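# Place blue foam block, else cardboard box, on counter

## Task

Check the floor of the room for a blue foam block. If one is there, set it on the counter; if none is there, set the cardboard box on the counter instead. Nothing else may end up on the counter. The result must hold on its own, without the robot keeping the object in place, and the robot must not tip over or be left leaning.

## Robot and tools

Robot: a Hello Robot Stretch 4, about 1.6 m tall, with one arm. It has an omni-wheel base (rim within 0.23 m of the base origin), a lift on a vertical mast, an arm that telescopes forward, a wrist with yaw, pitch and roll joints, and a two-finger gripper. Loose objects may occasionally get nudged by something outside the robot's control.

Frames: the base frame sits on the floor beneath the base centre, with x ahead, y to the left and z upward. hand_pose is reported in the base frame and marks a point between the open fingertips; when all wrist joints are 0 its axes line up with the base frame. The printed hand position may be somewhat off. The odometry frame is the base frame as it was when the scene began.

execute_actions: argument "actions" is a list with zero or one action. An empty list only returns state and pictures. An action may hold "base", "joints", or both, plus optional "pace" and "contact_limits"; alternatively it is just {"end_of_arm": "enable_torque"}. Motions in one action start together and may finish at different moments. Optional "cameras": a list of head_camera, head_left_camera, head_right_camera, wrist_camera or "all"; omitted or null means all, [] means none.

"base" holds exactly one key, each a relative offset from where the base last reported itself: translate_m (metres, straight ahead positive, -2 to 2), strafe_m (metres sideways, left positive, -2 to 2), rotate_rad (radians on the spot, counter-clockwise seen from above positive, -3.2 to 3.2).

"joints" is a single object of absolute targets keyed by joint name: lift_m 0 to 1.2 m; arm_m 0 to 0.55 m extension; wrist_yaw_rad -1.134 to 4.276 (0 points ahead, positive turns left, 3.14 folds back, beyond 3.4 the arm may obstruct); wrist_pitch_rad -1.117 to 4.259 (0 level, 1.57 pointing down); wrist_roll_rad -1.117 to 4.259 (0 keeps fingers level, positive turns clockwise viewed from behind); gripper_m -0.038 to 0.141 m fingertip gap (negative squeezes the tips together). Done tolerances: ±0.004 for lift, arm and gripper, ±0.02 for yaw and roll, ±0.05 for pitch. A joint target past its range gets clipped and the result notes it; any other bad value or unknown key rejects the whole call. Joints or base left out of an action may keep pushing toward earlier targets without this showing in the statuses.

"pace": "slow", "default", "fast" or "max" (base up to 0.1/0.3/0.4/0.6 m/s and 1/2/3/4 rad/s). With lift above 0.2 m the base is slowed further, down to 0.3 m/s and 1 rad/s at full height. "contact_limits": {"arm_m": value} from 0 (gentlest) to 0.75 (firmest), default 0.5; sets how hard the arm may press before stopping.

wait: {"seconds": 0 to 10}; commands nothing and returns state and pictures. zoom_image: {"camera": name, "region": [x0, y0, x1, y1]} in pixels of that camera's most recent full image, top-left origin, at most 504 by 504. finished_scene: {"scene": number}; ends the current scene irreversibly once the last command has been held, reports success, and gives the next task. Replying with no tool call ends everything.

Suggested order: look around with the head cameras (turn the base to aim them), decide whether a blue foam block lies on the floor, unfold the wrist (lift_m 0.4 together with wrist_yaw_rad 0), approach, grasp, carry with the arm retracted, place on the counter, open, back away, then finish.

Result lines: base_status and joint_status tell how each motion ended: done, off_target (stopped short, may still push), contact_stop_at_<key> (blocked; that part holds, though lift, arm or wheels may go slack), limit_stop_at_<name> (a built-in limit; limit_stop_at_tilt means leaning past 6 degrees, after which lift, arm and wheels ignore commands until the lean eases; limit_stop_at_own_body means a self-collision guard, move away from the body), time_out, torque_fault (a wrist or gripper motor went limp; send enable_torque). on_its_own lists what was not commanded; "held at" gives the held target, not the position. lidar_m: 12 distances in metres, 30-degree sectors, first straight ahead, counting counter-clockwise (4th left, 7th behind, 10th right); "-" means nothing seen or closer than 0.25 m; it senses from about 0.15 m up, so counter tops register. wrist_depth_mm: a 7x7 grid of depths in mm (100 to 2000), top-left first, "-" for none. base_odometry is from wheel turns, heading -3.142 to 3.142; if turned_by_wheels and turned_by_imu differ by over about 0.1 rad, the base slipped or hit something. base_tilt in degrees (forward and right positive) carries a fixed offset up to about 1.5. motor_effort is percent of maximum, bracket showing the peak; an effort at rest outside its normal range suggests pushing or carrying. Gripper reading and "done" do not confirm a grasp; a firm squeeze (command 0 or above) shows as a change in gripper effort.

Gripping: command a gap smaller than the object; tighter squeezes pull it toward the wrist. If fingertips jam on a surface beneath, raise the lift.

Avoid: dropping, slamming or shoving things hard; turning or driving with over 1 kg held and arm_m beyond 0.2, especially at fast paces; strong sustained pushes with a high gripper or high contact limit; loads over about 2 kg in a level gripper; tilting the gripper up while rolled. Leave the object resting on the counter by itself.

Each tool is called after ">>>" as name([rows], argument=value, ...), one row to a line, values as JSON.

## Session

>>> execute_actions(actions=[])

Scene clock: 0.00 s.
base_odometry: x=+0.000 y=+0.000 heading=+0.000 (m, m, rad; odometry frame)
turned_by_wheels: +0.000 (rad since the last result)
turned_by_imu: +0.000 (rad since the last result)
base_tilt: forward=-0.3 right=-0.2 (deg)
lidar_m: 2.05 1.12 1.15 1.42 2.16 2.20 2.83 0.90 0.94 1.20 1.54 1.60
base_status: not commanded
joint_positions: lift_m=+0.246 arm_m=+0.002 wrist_yaw_rad=+3.138 wrist_pitch_rad=-0.012 wrist_roll_rad=+0.011 gripper_m=+0.057
joint_status: not commanded
motor_effort: lift_m=+20 arm_m=+0 wrist_yaw_rad=-1 wrist_pitch_rad=-4 wrist_roll_rad=-1 gripper_m=-2 wheel_0=+1 wheel_1=+0 wheel_2=-1 (%)
hand_pose: x=-0.1149 y=+0.0883 z=+0.4279 quat_wxyz=(+0.002, +0.006, +0.005, +1.000) (m; base frame)
wrist_depth_mm: - 138 - - - - 1983 / - 124 164 - - - 1983 / - 118 154 - - - 1983 / 108 135 196 - - - - / 134 991 - - - - 1921 / 891 1008 210 1921 213 1983 1808 / 878 960 1160 1229 1138 1229 1255
pictures: head_camera, head_left_camera, head_right_camera, wrist_camera
Images, in order (width x height): head_camera 420x560, head_left_camera 420x672, head_right_camera 420x672, wrist_camera 616x392.

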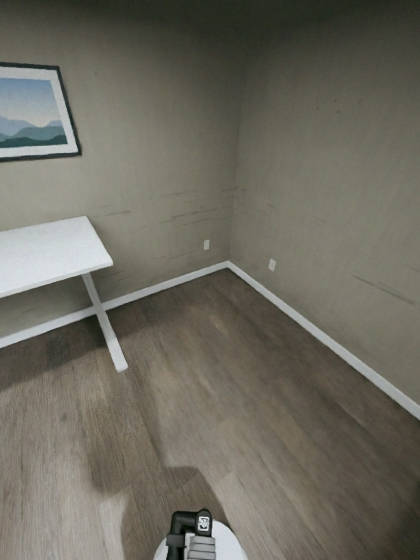

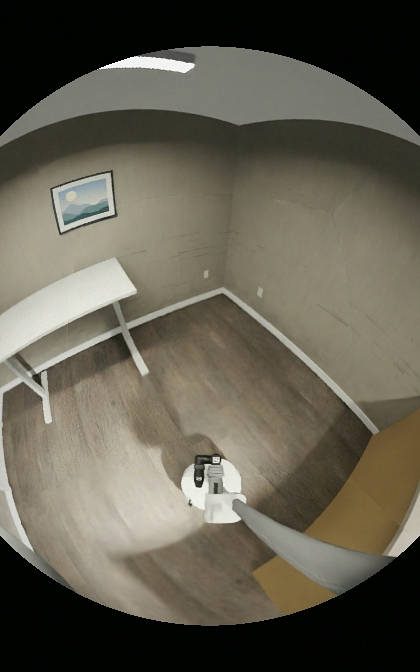

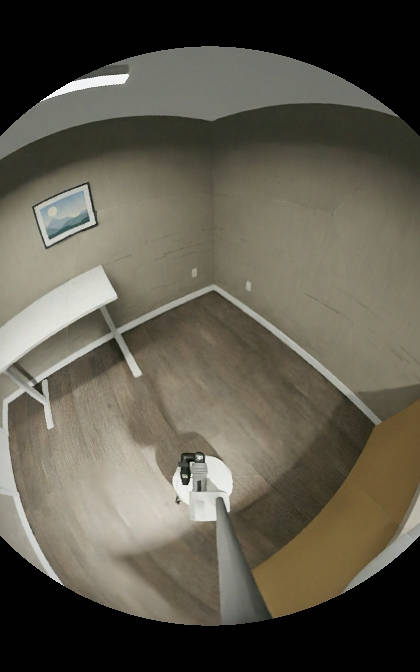

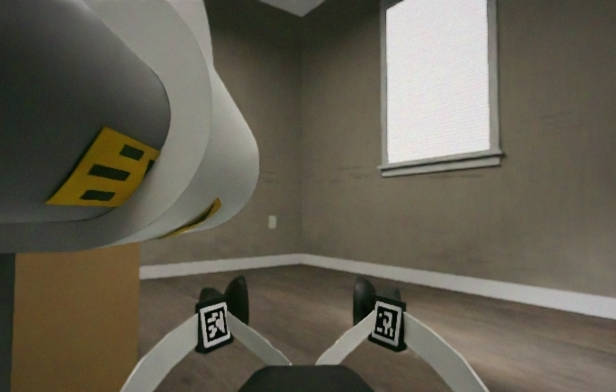

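>>> execute_actions([
  {"base":{"rotate_rad":2.9},"joints":{"lift_m":0.4,"wrist_yaw_rad":0},"pace":"fast"},
])

>>> execute_actions([
  {"base":{"translate_m":1.7},"pace":"fast"},
], cameras=["head_left_camera","head_camera"])

Scene clock: 2.57 s.
base_odometry: x=+0.000 y=+0.000 heading=+2.900 (m, m, rad; odometry frame)
turned_by_wheels: +2.900 (rad since the last result)
turned_by_imu: +2.984 (rad since the last result)
base_tilt: forward=-0.3 right=-0.2 (deg)
lidar_m: 2.41 0.91 0.90 1.05 1.58 1.54 1.73 1.16 1.12 1.27 2.17 2.15
base_status: done
joint_positions: lift_m=+0.400 arm_m=+0.002 wrist_yaw_rad=+0.000 wrist_pitch_rad=-0.012 wrist_roll_rad=+0.011 gripper_m=+0.057
joint_status: all done
motor_effort: lift_m=+23(26) arm_m=-1(1) wrist_yaw_rad=-3(9) wrist_pitch_rad=-3(4) wrist_roll_rad=-1(0) gripper_m=-3(4) wheel_0=+0(11) wheel_1=+3(8) wheel_2=+2(9) (%)
hand_pose: x=+0.4619 y=-0.0873 z=+0.5816 quat_wxyz=(+1.000, +0.005, -0.006, +0.000) (m; base frame)
wrist_depth_mm: - - - - - 1921 1708 / - - - - - 1921 1661 / - - - - - 1863 1661 / - - - - - 1921 1708 / - - - - - 1921 1618 / - - 209 - 212 1863 1661 / 1618 1537 1464 1661 1464 1661 1576
pictures: head_camera, head_left_camera, head_right_camera, wrist_camera
Images, in order (width x height): head_camera 420x560, head_left_camera 420x672, head_right_camera 420x672, wrist_camera 616x392.

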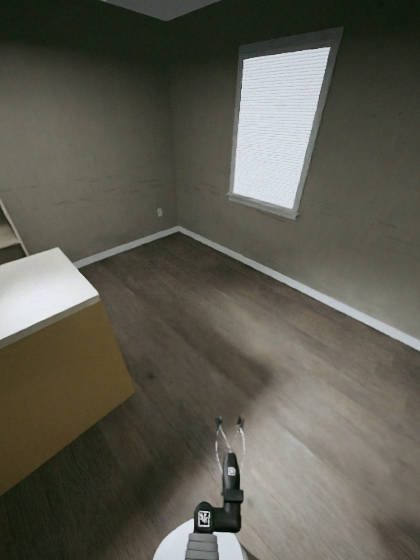

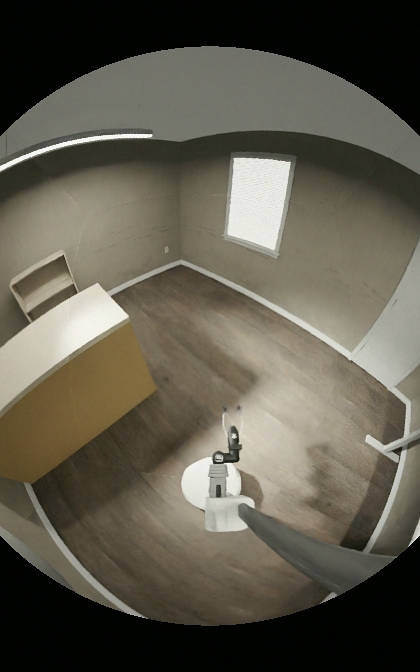

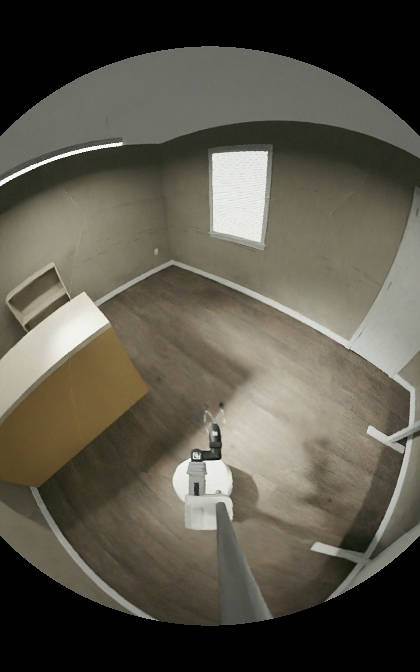

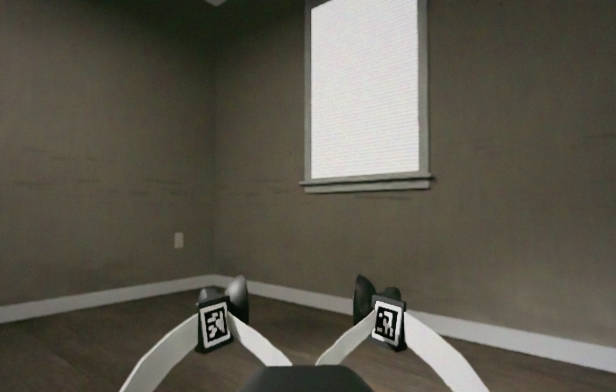

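Scene clock: 8.10 s.
base_odometry: x=-1.651 y=+0.406 heading=+2.901 (m, m, rad; odometry frame)
turned_by_wheels: +0.000 (rad since the last result)
turned_by_imu: +0.005 (rad since the last result)
base_tilt: forward=-0.3 right=-0.2 (deg)
lidar_m: 0.96 1.64 1.67 1.78 0.98 0.99 3.25 2.29 1.96 1.07 0.84 0.85
base_status: done
joint_positions: lift_m=+0.400 arm_m=+0.002 wrist_yaw_rad=+0.000 wrist_pitch_rad=-0.012 wrist_roll_rad=+0.011 gripper_m=+0.057
joint_status: not commanded
motor_effort: lift_m=+23(23) arm_m=-1(1) wrist_yaw_rad=-1(3) wrist_pitch_rad=-4(4) wrist_roll_rad=+0(2) gripper_m=-1(1) wheel_0=+2(10) wheel_1=+1(5) wheel_2=+1(13) (%)
hand_pose: x=+0.4618 y=-0.0874 z=+0.5816 quat_wxyz=(+1.000, +0.005, -0.006, +0.000) (m; base frame)
wrist_depth_mm: 1430 1537 1160 931 759 647 569 / 1366 1499 1160 917 750 634 549 / 1366 1537 1160 917 750 640 564 / 1430 1537 1138 904 750 647 569 / 1366 1537 1118 904 741 647 564 / 1366 1464 210 904 213 634 564 / 1366 1430 1060 854 723 603 564
pictures: head_camera, head_left_camera
Images, in order (width x height): head_camera 420x560, head_left_camera 420x672.

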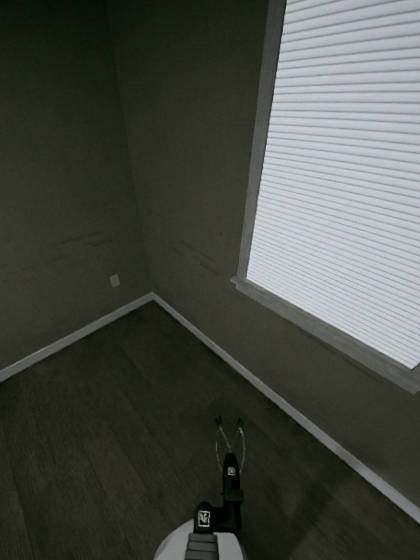

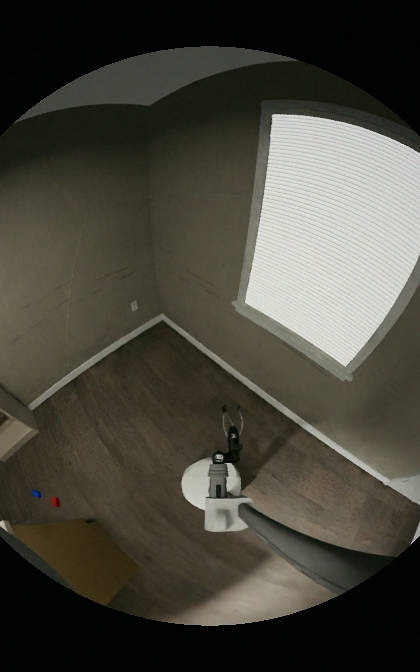

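>>> execute_actions([
  {"base":{"strafe_m":1.1},"joints":{"wrist_pitch_rad":1.0,"gripper_m":0.14},"pace":"fast"},
], cameras=[])

>>> execute_actions([
  {"base":{"rotate_rad":2.2},"pace":"fast"},
])

Scene clock: 12.30 s.
base_odometry: x=-1.914 y=-0.663 heading=+2.901 (m, m, rad; odometry frame)
turned_by_wheels: +0.000 (rad since the last result)
turned_by_imu: +0.000 (rad since the last result)
base_tilt: forward=-0.3 right=-0.1 (deg)
lidar_m: 1.03 0.83 0.83 0.63 0.99 0.94 0.51 0.52 3.09 1.97 1.60 1.60
base_status: done
joint_positions: lift_m=+0.400 arm_m=+0.002 wrist_yaw_rad=+0.000 wrist_pitch_rad=+1.001 wrist_roll_rad=+0.011 gripper_m=+0.140
joint_status: all done
motor_effort: lift_m=+23(23) arm_m=+0(1) wrist_yaw_rad=-2(2) wrist_pitch_rad=-2(2) wrist_roll_rad=+0(1) gripper_m=-4(1) wheel_0=+2(15) wheel_1=-2(13) wheel_2=+0(3) (%)
hand_pose: x=+0.3290 y=-0.0874 z=+0.3351 quat_wxyz=(+0.877, +0.005, +0.480, -0.003) (m; base frame)
wrist_depth_mm: 683 798 946 976 991 991 1008 / 732 820 842 842 866 854 878 / 741 750 759 750 759 768 778 / 661 668 676 683 683 691 691 / 603 603 609 609 615 621 621 / 554 207 554 564 569 549 574 / 508 504 504 155 525 517 530
pictures: none
No camera images: the call's "cameras" was empty. Leave "cameras" out to get every camera's image.

Scene clock: 14.30 s.
base_odometry: x=-1.914 y=-0.663 heading=-1.183 (m, m, rad; odometry frame)
turned_by_wheels: +2.200 (rad since the last result)
turned_by_imu: +2.264 (rad since the last result)
base_tilt: forward=-0.3 right=-0.2 (deg)
lidar_m: 1.21 0.78 0.48 0.65 2.93 1.80 1.60 1.56 0.96 0.84 0.74 0.66
base_status: done
joint_positions: lift_m=+0.400 arm_m=+0.002 wrist_yaw_rad=+0.000 wrist_pitch_rad=+1.001 wrist_roll_rad=+0.011 gripper_m=+0.140
joint_status: not commanded
motor_effort: lift_m=+21(22) arm_m=+0(1) wrist_yaw_rad=-3(2) wrist_pitch_rad=+0(1) wrist_roll_rad=-1(1) gripper_m=+1(0) wheel_0=-2(4) wheel_1=+1(11) wheel_2=+0(9) (%)
hand_pose: x=+0.3290 y=-0.0874 z=+0.3352 quat_wxyz=(+0.877, +0.005, +0.480, -0.002) (m; base frame)
wrist_depth_mm: 960 946 960 976 931 809 768 / 831 831 842 854 854 723 715 / 741 723 750 759 759 691 627 / 654 661 668 676 683 676 574 / 574 603 615 621 621 621 597 / 549 208 559 569 564 544 569 / 517 508 512 155 517 512 525
pictures: head_camera, head_left_camera, head_right_camera, wrist_camera
Images, in order (width x height): head_camera 420x560, head_left_camera 420x672, head_right_camera 420x672, wrist_camera 616x392.

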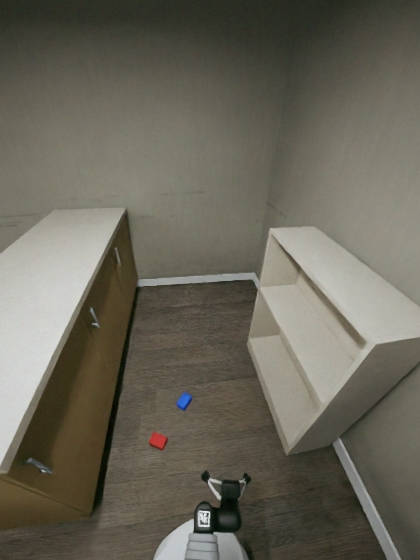

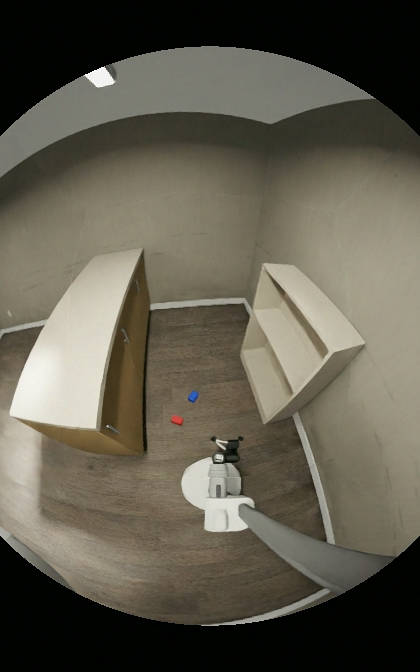

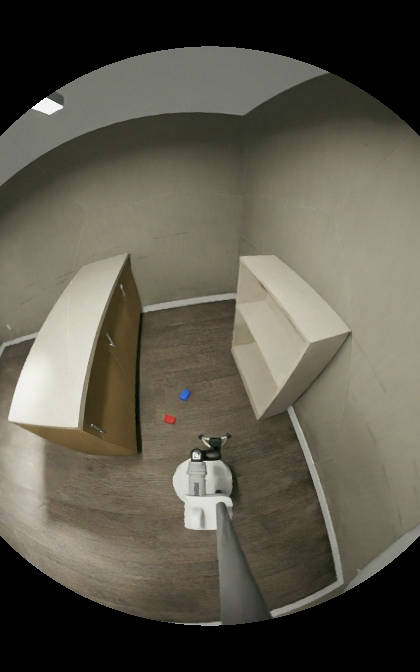

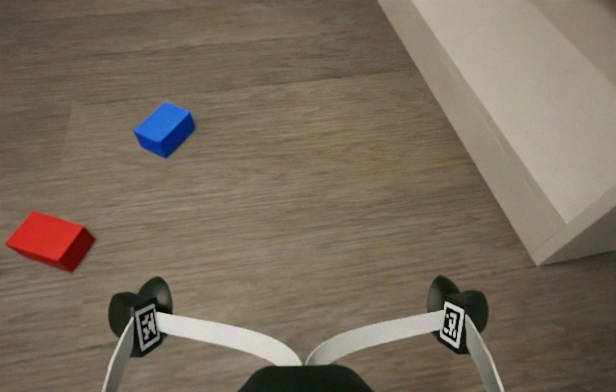

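>>> execute_actions([
  {"base":{"rotate_rad":0.335},"joints":{"wrist_pitch_rad":1.4,"wrist_roll_rad":0.95,"arm_m":0.54,"lift_m":0.27}},
])

Scene clock: 17.30 s.
base_odometry: x=-1.914 y=-0.663 heading=-0.848 (m, m, rad; odometry frame)
turned_by_wheels: +0.334 (rad since the last result)
turned_by_imu: +0.344 (rad since the last result)
base_tilt: forward=-0.3 right=-0.2 (deg)
lidar_m: 1.10 0.49 0.50 3.08 2.05 1.60 1.61 1.07 0.85 0.84 0.67 0.93
base_status: done
joint_positions: lift_m=+0.270 arm_m=+0.539 wrist_yaw_rad=+0.000 wrist_pitch_rad=+1.400 wrist_roll_rad=+0.950 gripper_m=+0.140
joint_status: all done
motor_effort: lift_m=+17(20) arm_m=+7(8) wrist_yaw_rad=-2(2) wrist_pitch_rad=+1(3) wrist_roll_rad=+0(5) gripper_m=+5(0) wheel_0=-3(7) wheel_1=-2(7) wheel_2=-2(11) (%)
hand_pose: x=+0.7586 y=-0.0874 z=+0.1642 quat_wxyz=(+0.680, +0.350, +0.573, -0.295) (m; base frame)
wrist_depth_mm: 455 442 430 424 413 404 394 / 445 433 424 415 402 394 384 / 436 424 413 404 397 389 379 / 424 415 407 397 387 382 373 / 415 402 399 345 382 373 368 / 407 207 389 340 375 362 359 / 399 387 382 155 364 357 353
pictures: head_camera, head_left_camera, head_right_camera, wrist_camera
Images, in order (width x height): head_camera 420x560, head_left_camera 420x672, head_right_camera 420x672, wrist_camera 616x392.

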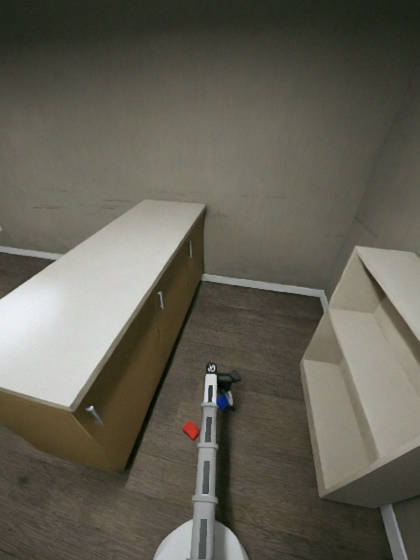

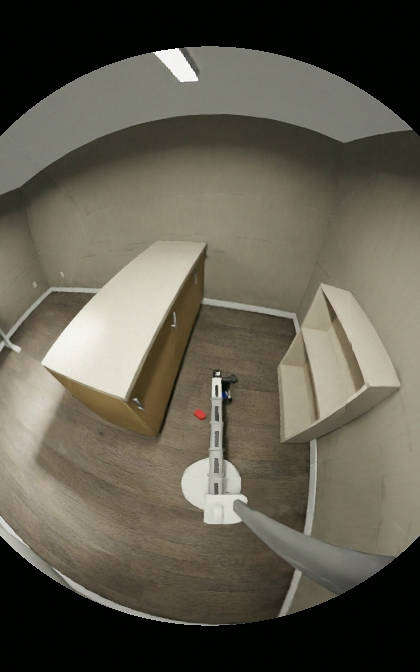

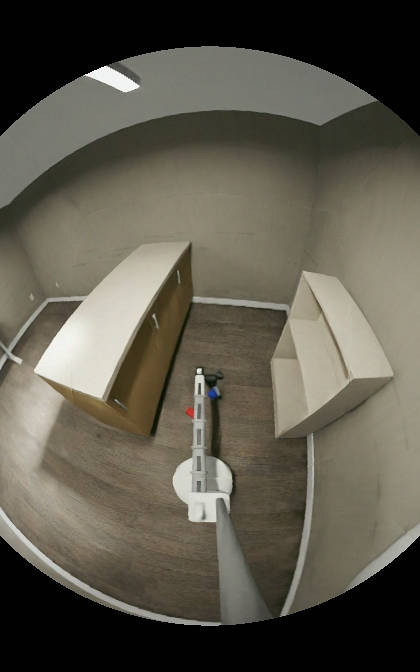

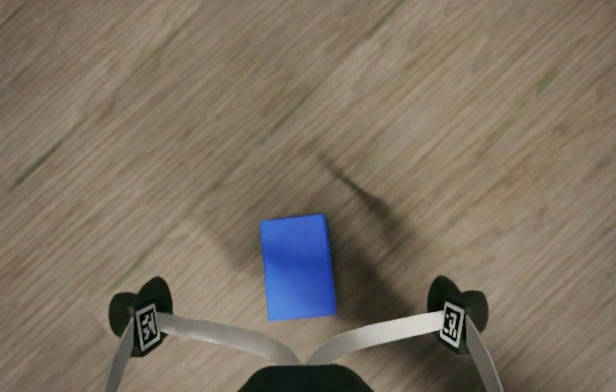

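>>> execute_actions([
  {"base":{"translate_m":0.02},"joints":{"wrist_roll_rad":0.87,"lift_m":0.148}},
], cameras=["wrist_camera"])

>>> execute_actions([
  {"joints":{"gripper_m":0.02}},
], cameras=["wrist_camera"])

>>> execute_actions([
  {"joints":{"lift_m":1.15}},
])

Scene clock: 19.10 s.
base_odometry: x=-1.900 y=-0.678 heading=-0.848 (m, m, rad; odometry frame)
turned_by_wheels: +0.000 (rad since the last result)
turned_by_imu: +0.001 (rad since the last result)
base_tilt: forward=-0.3 right=-0.2 (deg)
lidar_m: 1.09 0.53 0.46 3.06 2.07 1.63 1.63 1.09 0.86 0.82 0.64 0.95
base_status: done
joint_positions: lift_m=+0.148 arm_m=+0.539 wrist_yaw_rad=+0.000 wrist_pitch_rad=+1.400 wrist_roll_rad=+0.870 gripper_m=+0.140
joint_status: all done
motor_effort: lift_m=+17(15) arm_m=+7(7) wrist_yaw_rad=-2(2) wrist_pitch_rad=+2(2) wrist_roll_rad=+0(3) gripper_m=+2(3) wheel_0=+3(5) wheel_1=+1(6) wheel_2=+2(10) (%)
hand_pose: x=+0.7586 y=-0.0874 z=+0.0422 quat_wxyz=(+0.694, +0.322, +0.584, -0.272) (m; base frame)
wrist_depth_mm: 312 303 297 293 283 279 274 / 304 297 291 285 278 272 267 / 298 290 283 278 273 266 262 / 289 283 278 273 266 260 258 / 282 278 271 221 262 256 252 / 277 206 266 216 254 247 247 / 271 264 260 155 251 244 242
pictures: wrist_camera
Images, in order (width x height): wrist_camera 616x392.

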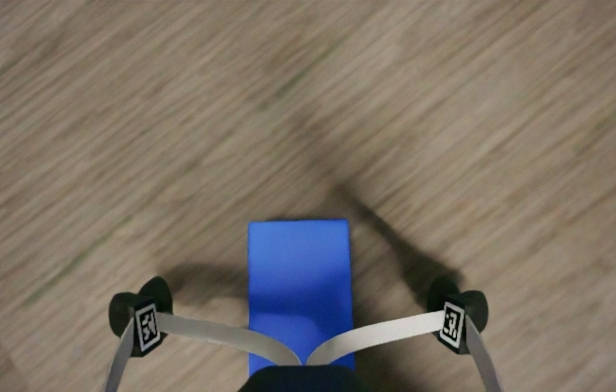

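Scene clock: 21.27 s.
base_odometry: x=-1.900 y=-0.678 heading=-0.848 (m, m, rad; odometry frame)
turned_by_wheels: +0.000 (rad since the last result)
turned_by_imu: +0.000 (rad since the last result)
base_tilt: forward=-0.2 right=-0.2 (deg)
lidar_m: 1.09 0.54 0.48 3.10 2.09 1.62 1.62 1.07 0.86 0.82 0.67 0.90
base_status: not commanded
joint_positions: lift_m=+0.148 arm_m=+0.539 wrist_yaw_rad=+0.000 wrist_pitch_rad=+1.400 wrist_roll_rad=+0.870 gripper_m=+0.021
joint_status: all done
motor_effort: lift_m=+16(16) arm_m=+7(7) wrist_yaw_rad=-2(2) wrist_pitch_rad=+2(2) wrist_roll_rad=-2(2) gripper_m=-20(21) wheel_0=+3(3) wheel_1=+1(1) wheel_2=+2(2) (%)
hand_pose: x=+0.7586 y=-0.0874 z=+0.0422 quat_wxyz=(+0.694, +0.322, +0.584, -0.272) (m; base frame)
wrist_depth_mm: 312 304 297 291 285 279 274 / 303 297 290 285 278 272 267 / 297 290 285 277 272 267 262 / 290 283 277 271 267 263 257 / 283 277 272 212 262 256 252 / 277 272 200 208 204 251 247 / 271 164 257 204 248 242 242
pictures: wrist_camera
Images, in order (width x height): wrist_camera 616x392.

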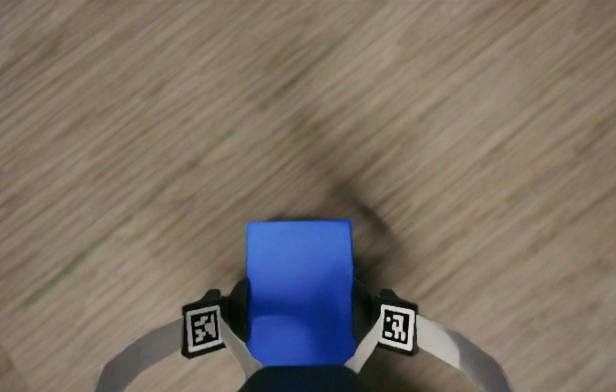

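Scene clock: 25.90 s.
base_odometry: x=-1.900 y=-0.678 heading=-0.848 (m, m, rad; odometry frame)
turned_by_wheels: +0.000 (rad since the last result)
turned_by_imu: +0.000 (rad since the last result)
base_tilt: forward=-0.3 right=-0.2 (deg)
lidar_m: 1.11 0.52 0.49 3.09 2.09 1.62 1.64 1.07 0.85 0.84 0.64 0.94
base_status: not commanded
joint_positions: lift_m=+1.150 arm_m=+0.539 wrist_yaw_rad=+0.000 wrist_pitch_rad=+1.400 wrist_roll_rad=+0.870 gripper_m=+0.021
joint_status: all done
motor_effort: lift_m=+24(26) arm_m=+7(7) wrist_yaw_rad=-2(1) wrist_pitch_rad=+1(2) wrist_roll_rad=-3(3) gripper_m=-21(23) wheel_0=+3(3) wheel_1=+1(1) wheel_2=+2(2) (%)
hand_pose: x=+0.7586 y=-0.0874 z=+1.0436 quat_wxyz=(+0.694, +0.322, +0.584, -0.272) (m; base frame)
wrist_depth_mm: 1464 1464 1430 1366 1281 1229 654 / 1430 1430 1397 1366 1366 1205 1098 / 1182 1397 1397 1336 1308 1205 1160 / 960 1366 1336 1308 1308 1255 1138 / 788 1138 1336 212 1255 1255 1205 / 683 904 201 207 204 1205 1160 / 603 164 878 204 1182 1160 1160
pictures: head_camera, head_left_camera, head_right_camera, wrist_camera
Images, in order (width x height): head_camera 420x560, head_left_camera 420x672, head_right_camera 420x672, wrist_camera 616x392.

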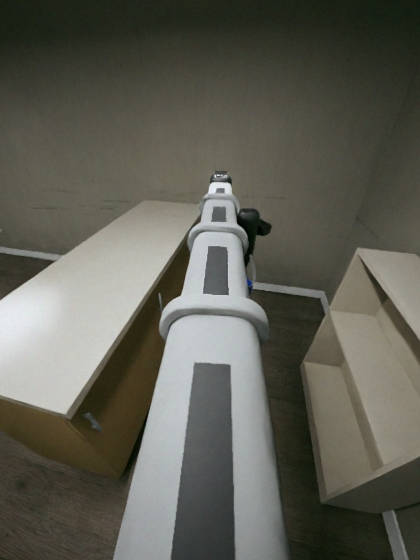

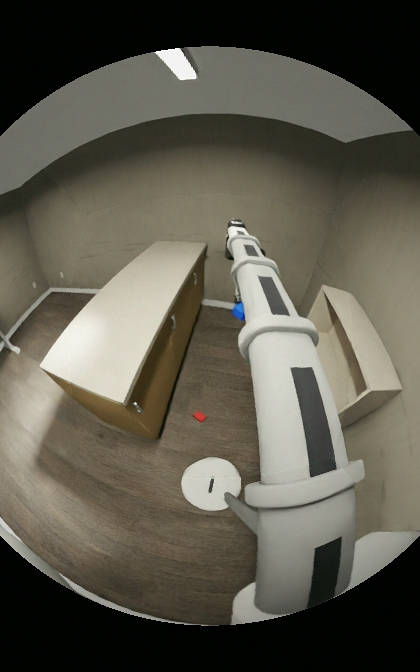

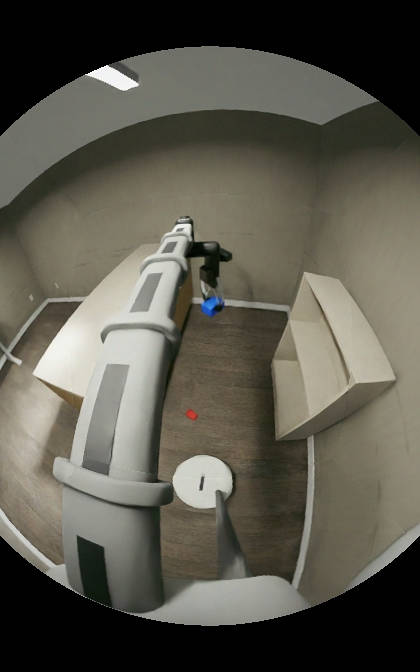

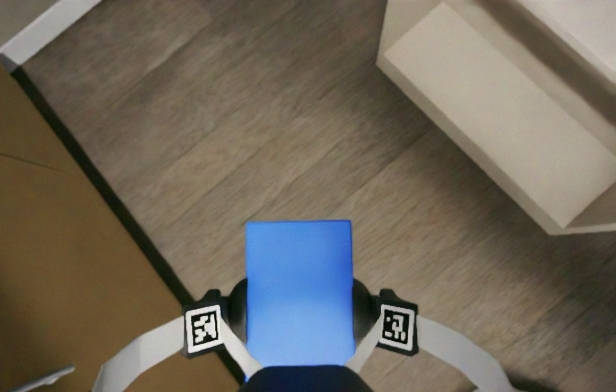

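>>> execute_actions([
  {"base":{"rotate_rad":0.85},"pace":"slow"},
], cameras=["wrist_camera","head_right_camera"])

Scene clock: 28.17 s.
base_odometry: x=-1.900 y=-0.678 heading=+0.002 (m, m, rad; odometry frame)
turned_by_wheels: +0.850 (rad since the last result)
turned_by_imu: +0.874 (rad since the last result)
base_tilt: forward=-0.3 right=-0.2 (deg)
lidar_m: 0.48 0.86 2.50 1.67 1.61 1.29 0.89 0.84 0.64 0.74 2.06 0.61
base_status: done
joint_positions: lift_m=+1.150 arm_m=+0.539 wrist_yaw_rad=+0.000 wrist_pitch_rad=+1.400 wrist_roll_rad=+0.870 gripper_m=+0.021
joint_status: not commanded
motor_effort: lift_m=+24(24) arm_m=+7(7) wrist_yaw_rad=-2(2) wrist_pitch_rad=+2(1) wrist_roll_rad=-2(2) gripper_m=-25(23) wheel_0=-3(8) wheel_1=-1(6) wheel_2=-2(4) (%)
hand_pose: x=+0.7586 y=-0.0874 z=+1.0436 quat_wxyz=(+0.694, +0.322, +0.584, -0.272) (m; base frame)
wrist_depth_mm: 418 410 399 392 384 377 1336 / 410 397 389 382 375 366 1281 / 397 389 382 373 366 364 1255 / 387 382 373 364 357 353 1255 / 382 375 364 211 351 347 1229 / 370 366 201 208 204 342 1182 / 364 164 347 204 332 329 1138
pictures: head_right_camera, wrist_camera
Images, in order (width x height): head_right_camera 420x672, wrist_camera 616x392.

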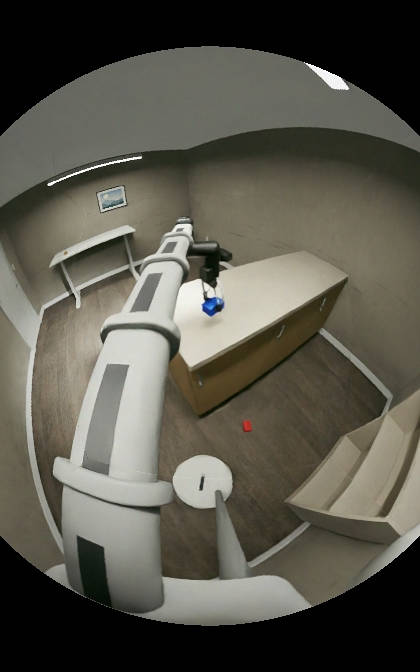

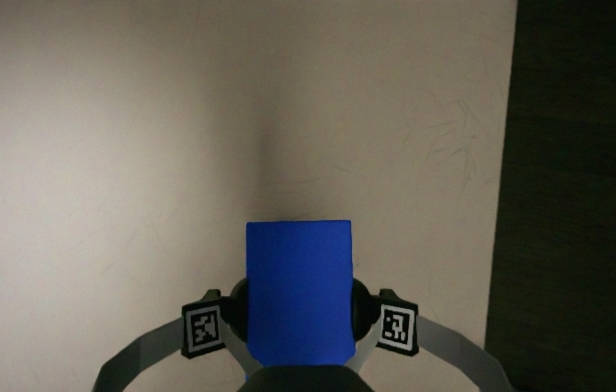

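>>> execute_actions([
  {"joints":{"lift_m":1.06}},
], cameras=[])

>>> execute_actions([
  {"joints":{"gripper_m":0.1}},
], cameras=["wrist_camera"])

>>> execute_actions([
  {"joints":{"lift_m":1.15},"pace":"fast"},
], cameras=["wrist_camera"])

>>> finished_scene(scene=1)

Scene clock: 29.80 s.
base_odometry: x=-1.900 y=-0.678 heading=+0.002 (m, m, rad; odometry frame)
turned_by_wheels: +0.000 (rad since the last result)
turned_by_imu: +0.000 (rad since the last result)
base_tilt: forward=-0.3 right=-0.2 (deg)
lidar_m: 0.50 0.85 2.44 1.70 1.64 1.30 0.89 0.84 0.66 0.75 2.06 0.64
base_status: not commanded
joint_positions: lift_m=+1.060 arm_m=+0.539 wrist_yaw_rad=+0.000 wrist_pitch_rad=+1.400 wrist_roll_rad=+0.870 gripper_m=+0.021
joint_status: all done
motor_effort: lift_m=+17(21) arm_m=+7(7) wrist_yaw_rad=-2(2) wrist_pitch_rad=+2(2) wrist_roll_rad=-2(0) gripper_m=-24(24) wheel_0=-3(3) wheel_1=-1(1) wheel_2=-2(2) (%)
hand_pose: x=+0.7586 y=-0.0874 z=+0.9542 quat_wxyz=(+0.694, +0.322, +0.584, -0.272) (m; base frame)
wrist_depth_mm: 314 306 298 293 286 281 1229 / 306 300 293 286 281 276 1182 / 300 294 286 279 274 270 1160 / 293 285 279 273 270 262 1160 / 287 278 274 211 263 259 1138 / 278 274 201 208 204 254 1098 / 273 164 257 204 250 244 1078
pictures: none
No camera images: the call's "cameras" was empty. Leave "cameras" out to get every camera's image.

Scene clock: 31.43 s.
base_odometry: x=-1.900 y=-0.678 heading=+0.002 (m, m, rad; odometry frame)
turned_by_wheels: +0.000 (rad since the last result)
turned_by_imu: +0.000 (rad since the last result)
base_tilt: forward=-0.3 right=-0.1 (deg)
lidar_m: 0.50 0.86 2.44 1.70 1.61 1.30 0.88 0.85 0.67 0.75 2.07 0.66
base_status: not commanded
joint_positions: lift_m=+1.060 arm_m=+0.539 wrist_yaw_rad=+0.000 wrist_pitch_rad=+1.400 wrist_roll_rad=+0.870 gripper_m=+0.100
joint_status: all done
motor_effort: lift_m=+17(17) arm_m=+7(7) wrist_yaw_rad=-1(2) wrist_pitch_rad=+1(2) wrist_roll_rad=-1(0) gripper_m=-1(20) wheel_0=-3(3) wheel_1=-1(1) wheel_2=-2(2) (%)
hand_pose: x=+0.7586 y=-0.0874 z=+0.9542 quat_wxyz=(+0.694, +0.322, +0.584, -0.272) (m; base frame)
wrist_depth_mm: 314 307 298 293 286 281 1205 / 307 298 291 287 281 276 1160 / 300 291 286 279 274 268 1160 / 291 286 281 273 267 263 1138 / 286 281 274 223 264 258 1118 / 279 274 221 219 213 253 1098 / 273 264 262 214 252 246 1078
pictures: wrist_camera
Images, in order (width x height): wrist_camera 616x392.

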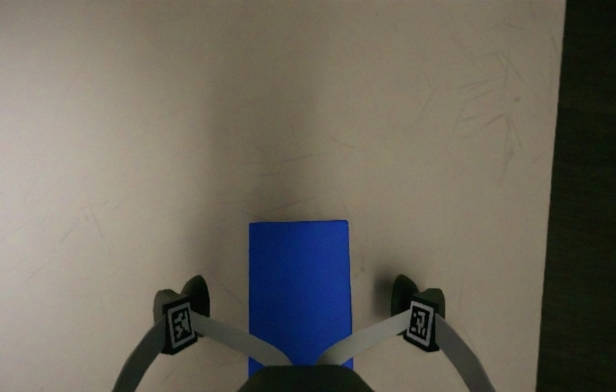

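Scene clock: 32.57 s.
base_odometry: x=-1.900 y=-0.678 heading=+0.002 (m, m, rad; odometry frame)
turned_by_wheels: +0.000 (rad since the last result)
turned_by_imu: +0.000 (rad since the last result)
base_tilt: forward=-0.3 right=-0.2 (deg)
lidar_m: 0.51 0.87 2.42 1.70 1.59 1.30 0.90 0.84 0.63 0.72 2.06 0.63
base_status: not commanded
joint_positions: lift_m=+1.150 arm_m=+0.539 wrist_yaw_rad=+0.000 wrist_pitch_rad=+1.400 wrist_roll_rad=+0.870 gripper_m=+0.100
joint_status: all done
motor_effort: lift_m=+23(26) arm_m=+7(7) wrist_yaw_rad=-2(2) wrist_pitch_rad=+1(2) wrist_roll_rad=+0(1) gripper_m=-2(1) wheel_0=-3(3) wheel_1=-1(1) wheel_2=-2(2) (%)
hand_pose: x=+0.7586 y=-0.0874 z=+1.0437 quat_wxyz=(+0.694, +0.322, +0.584, -0.272) (m; base frame)
wrist_depth_mm: 418 410 402 392 382 377 1308 / 407 399 392 382 375 368 1281 / 402 392 384 370 366 359 1281 / 392 379 373 366 357 355 1229 / 382 375 366 314 351 349 1205 / 373 364 353 306 213 342 1182 / 364 353 349 301 334 336 1160
pictures: wrist_camera
Images, in order (width x height): wrist_camera 616x392.

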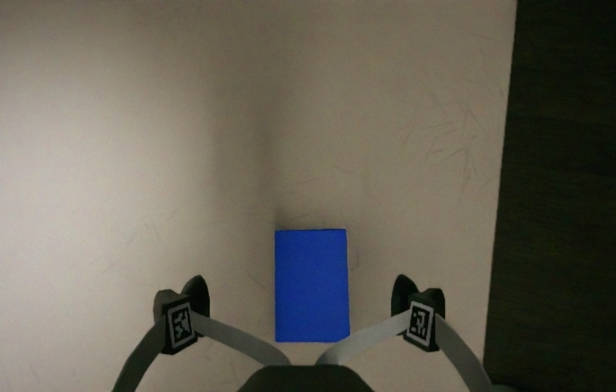

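The scene is finished: the task was done.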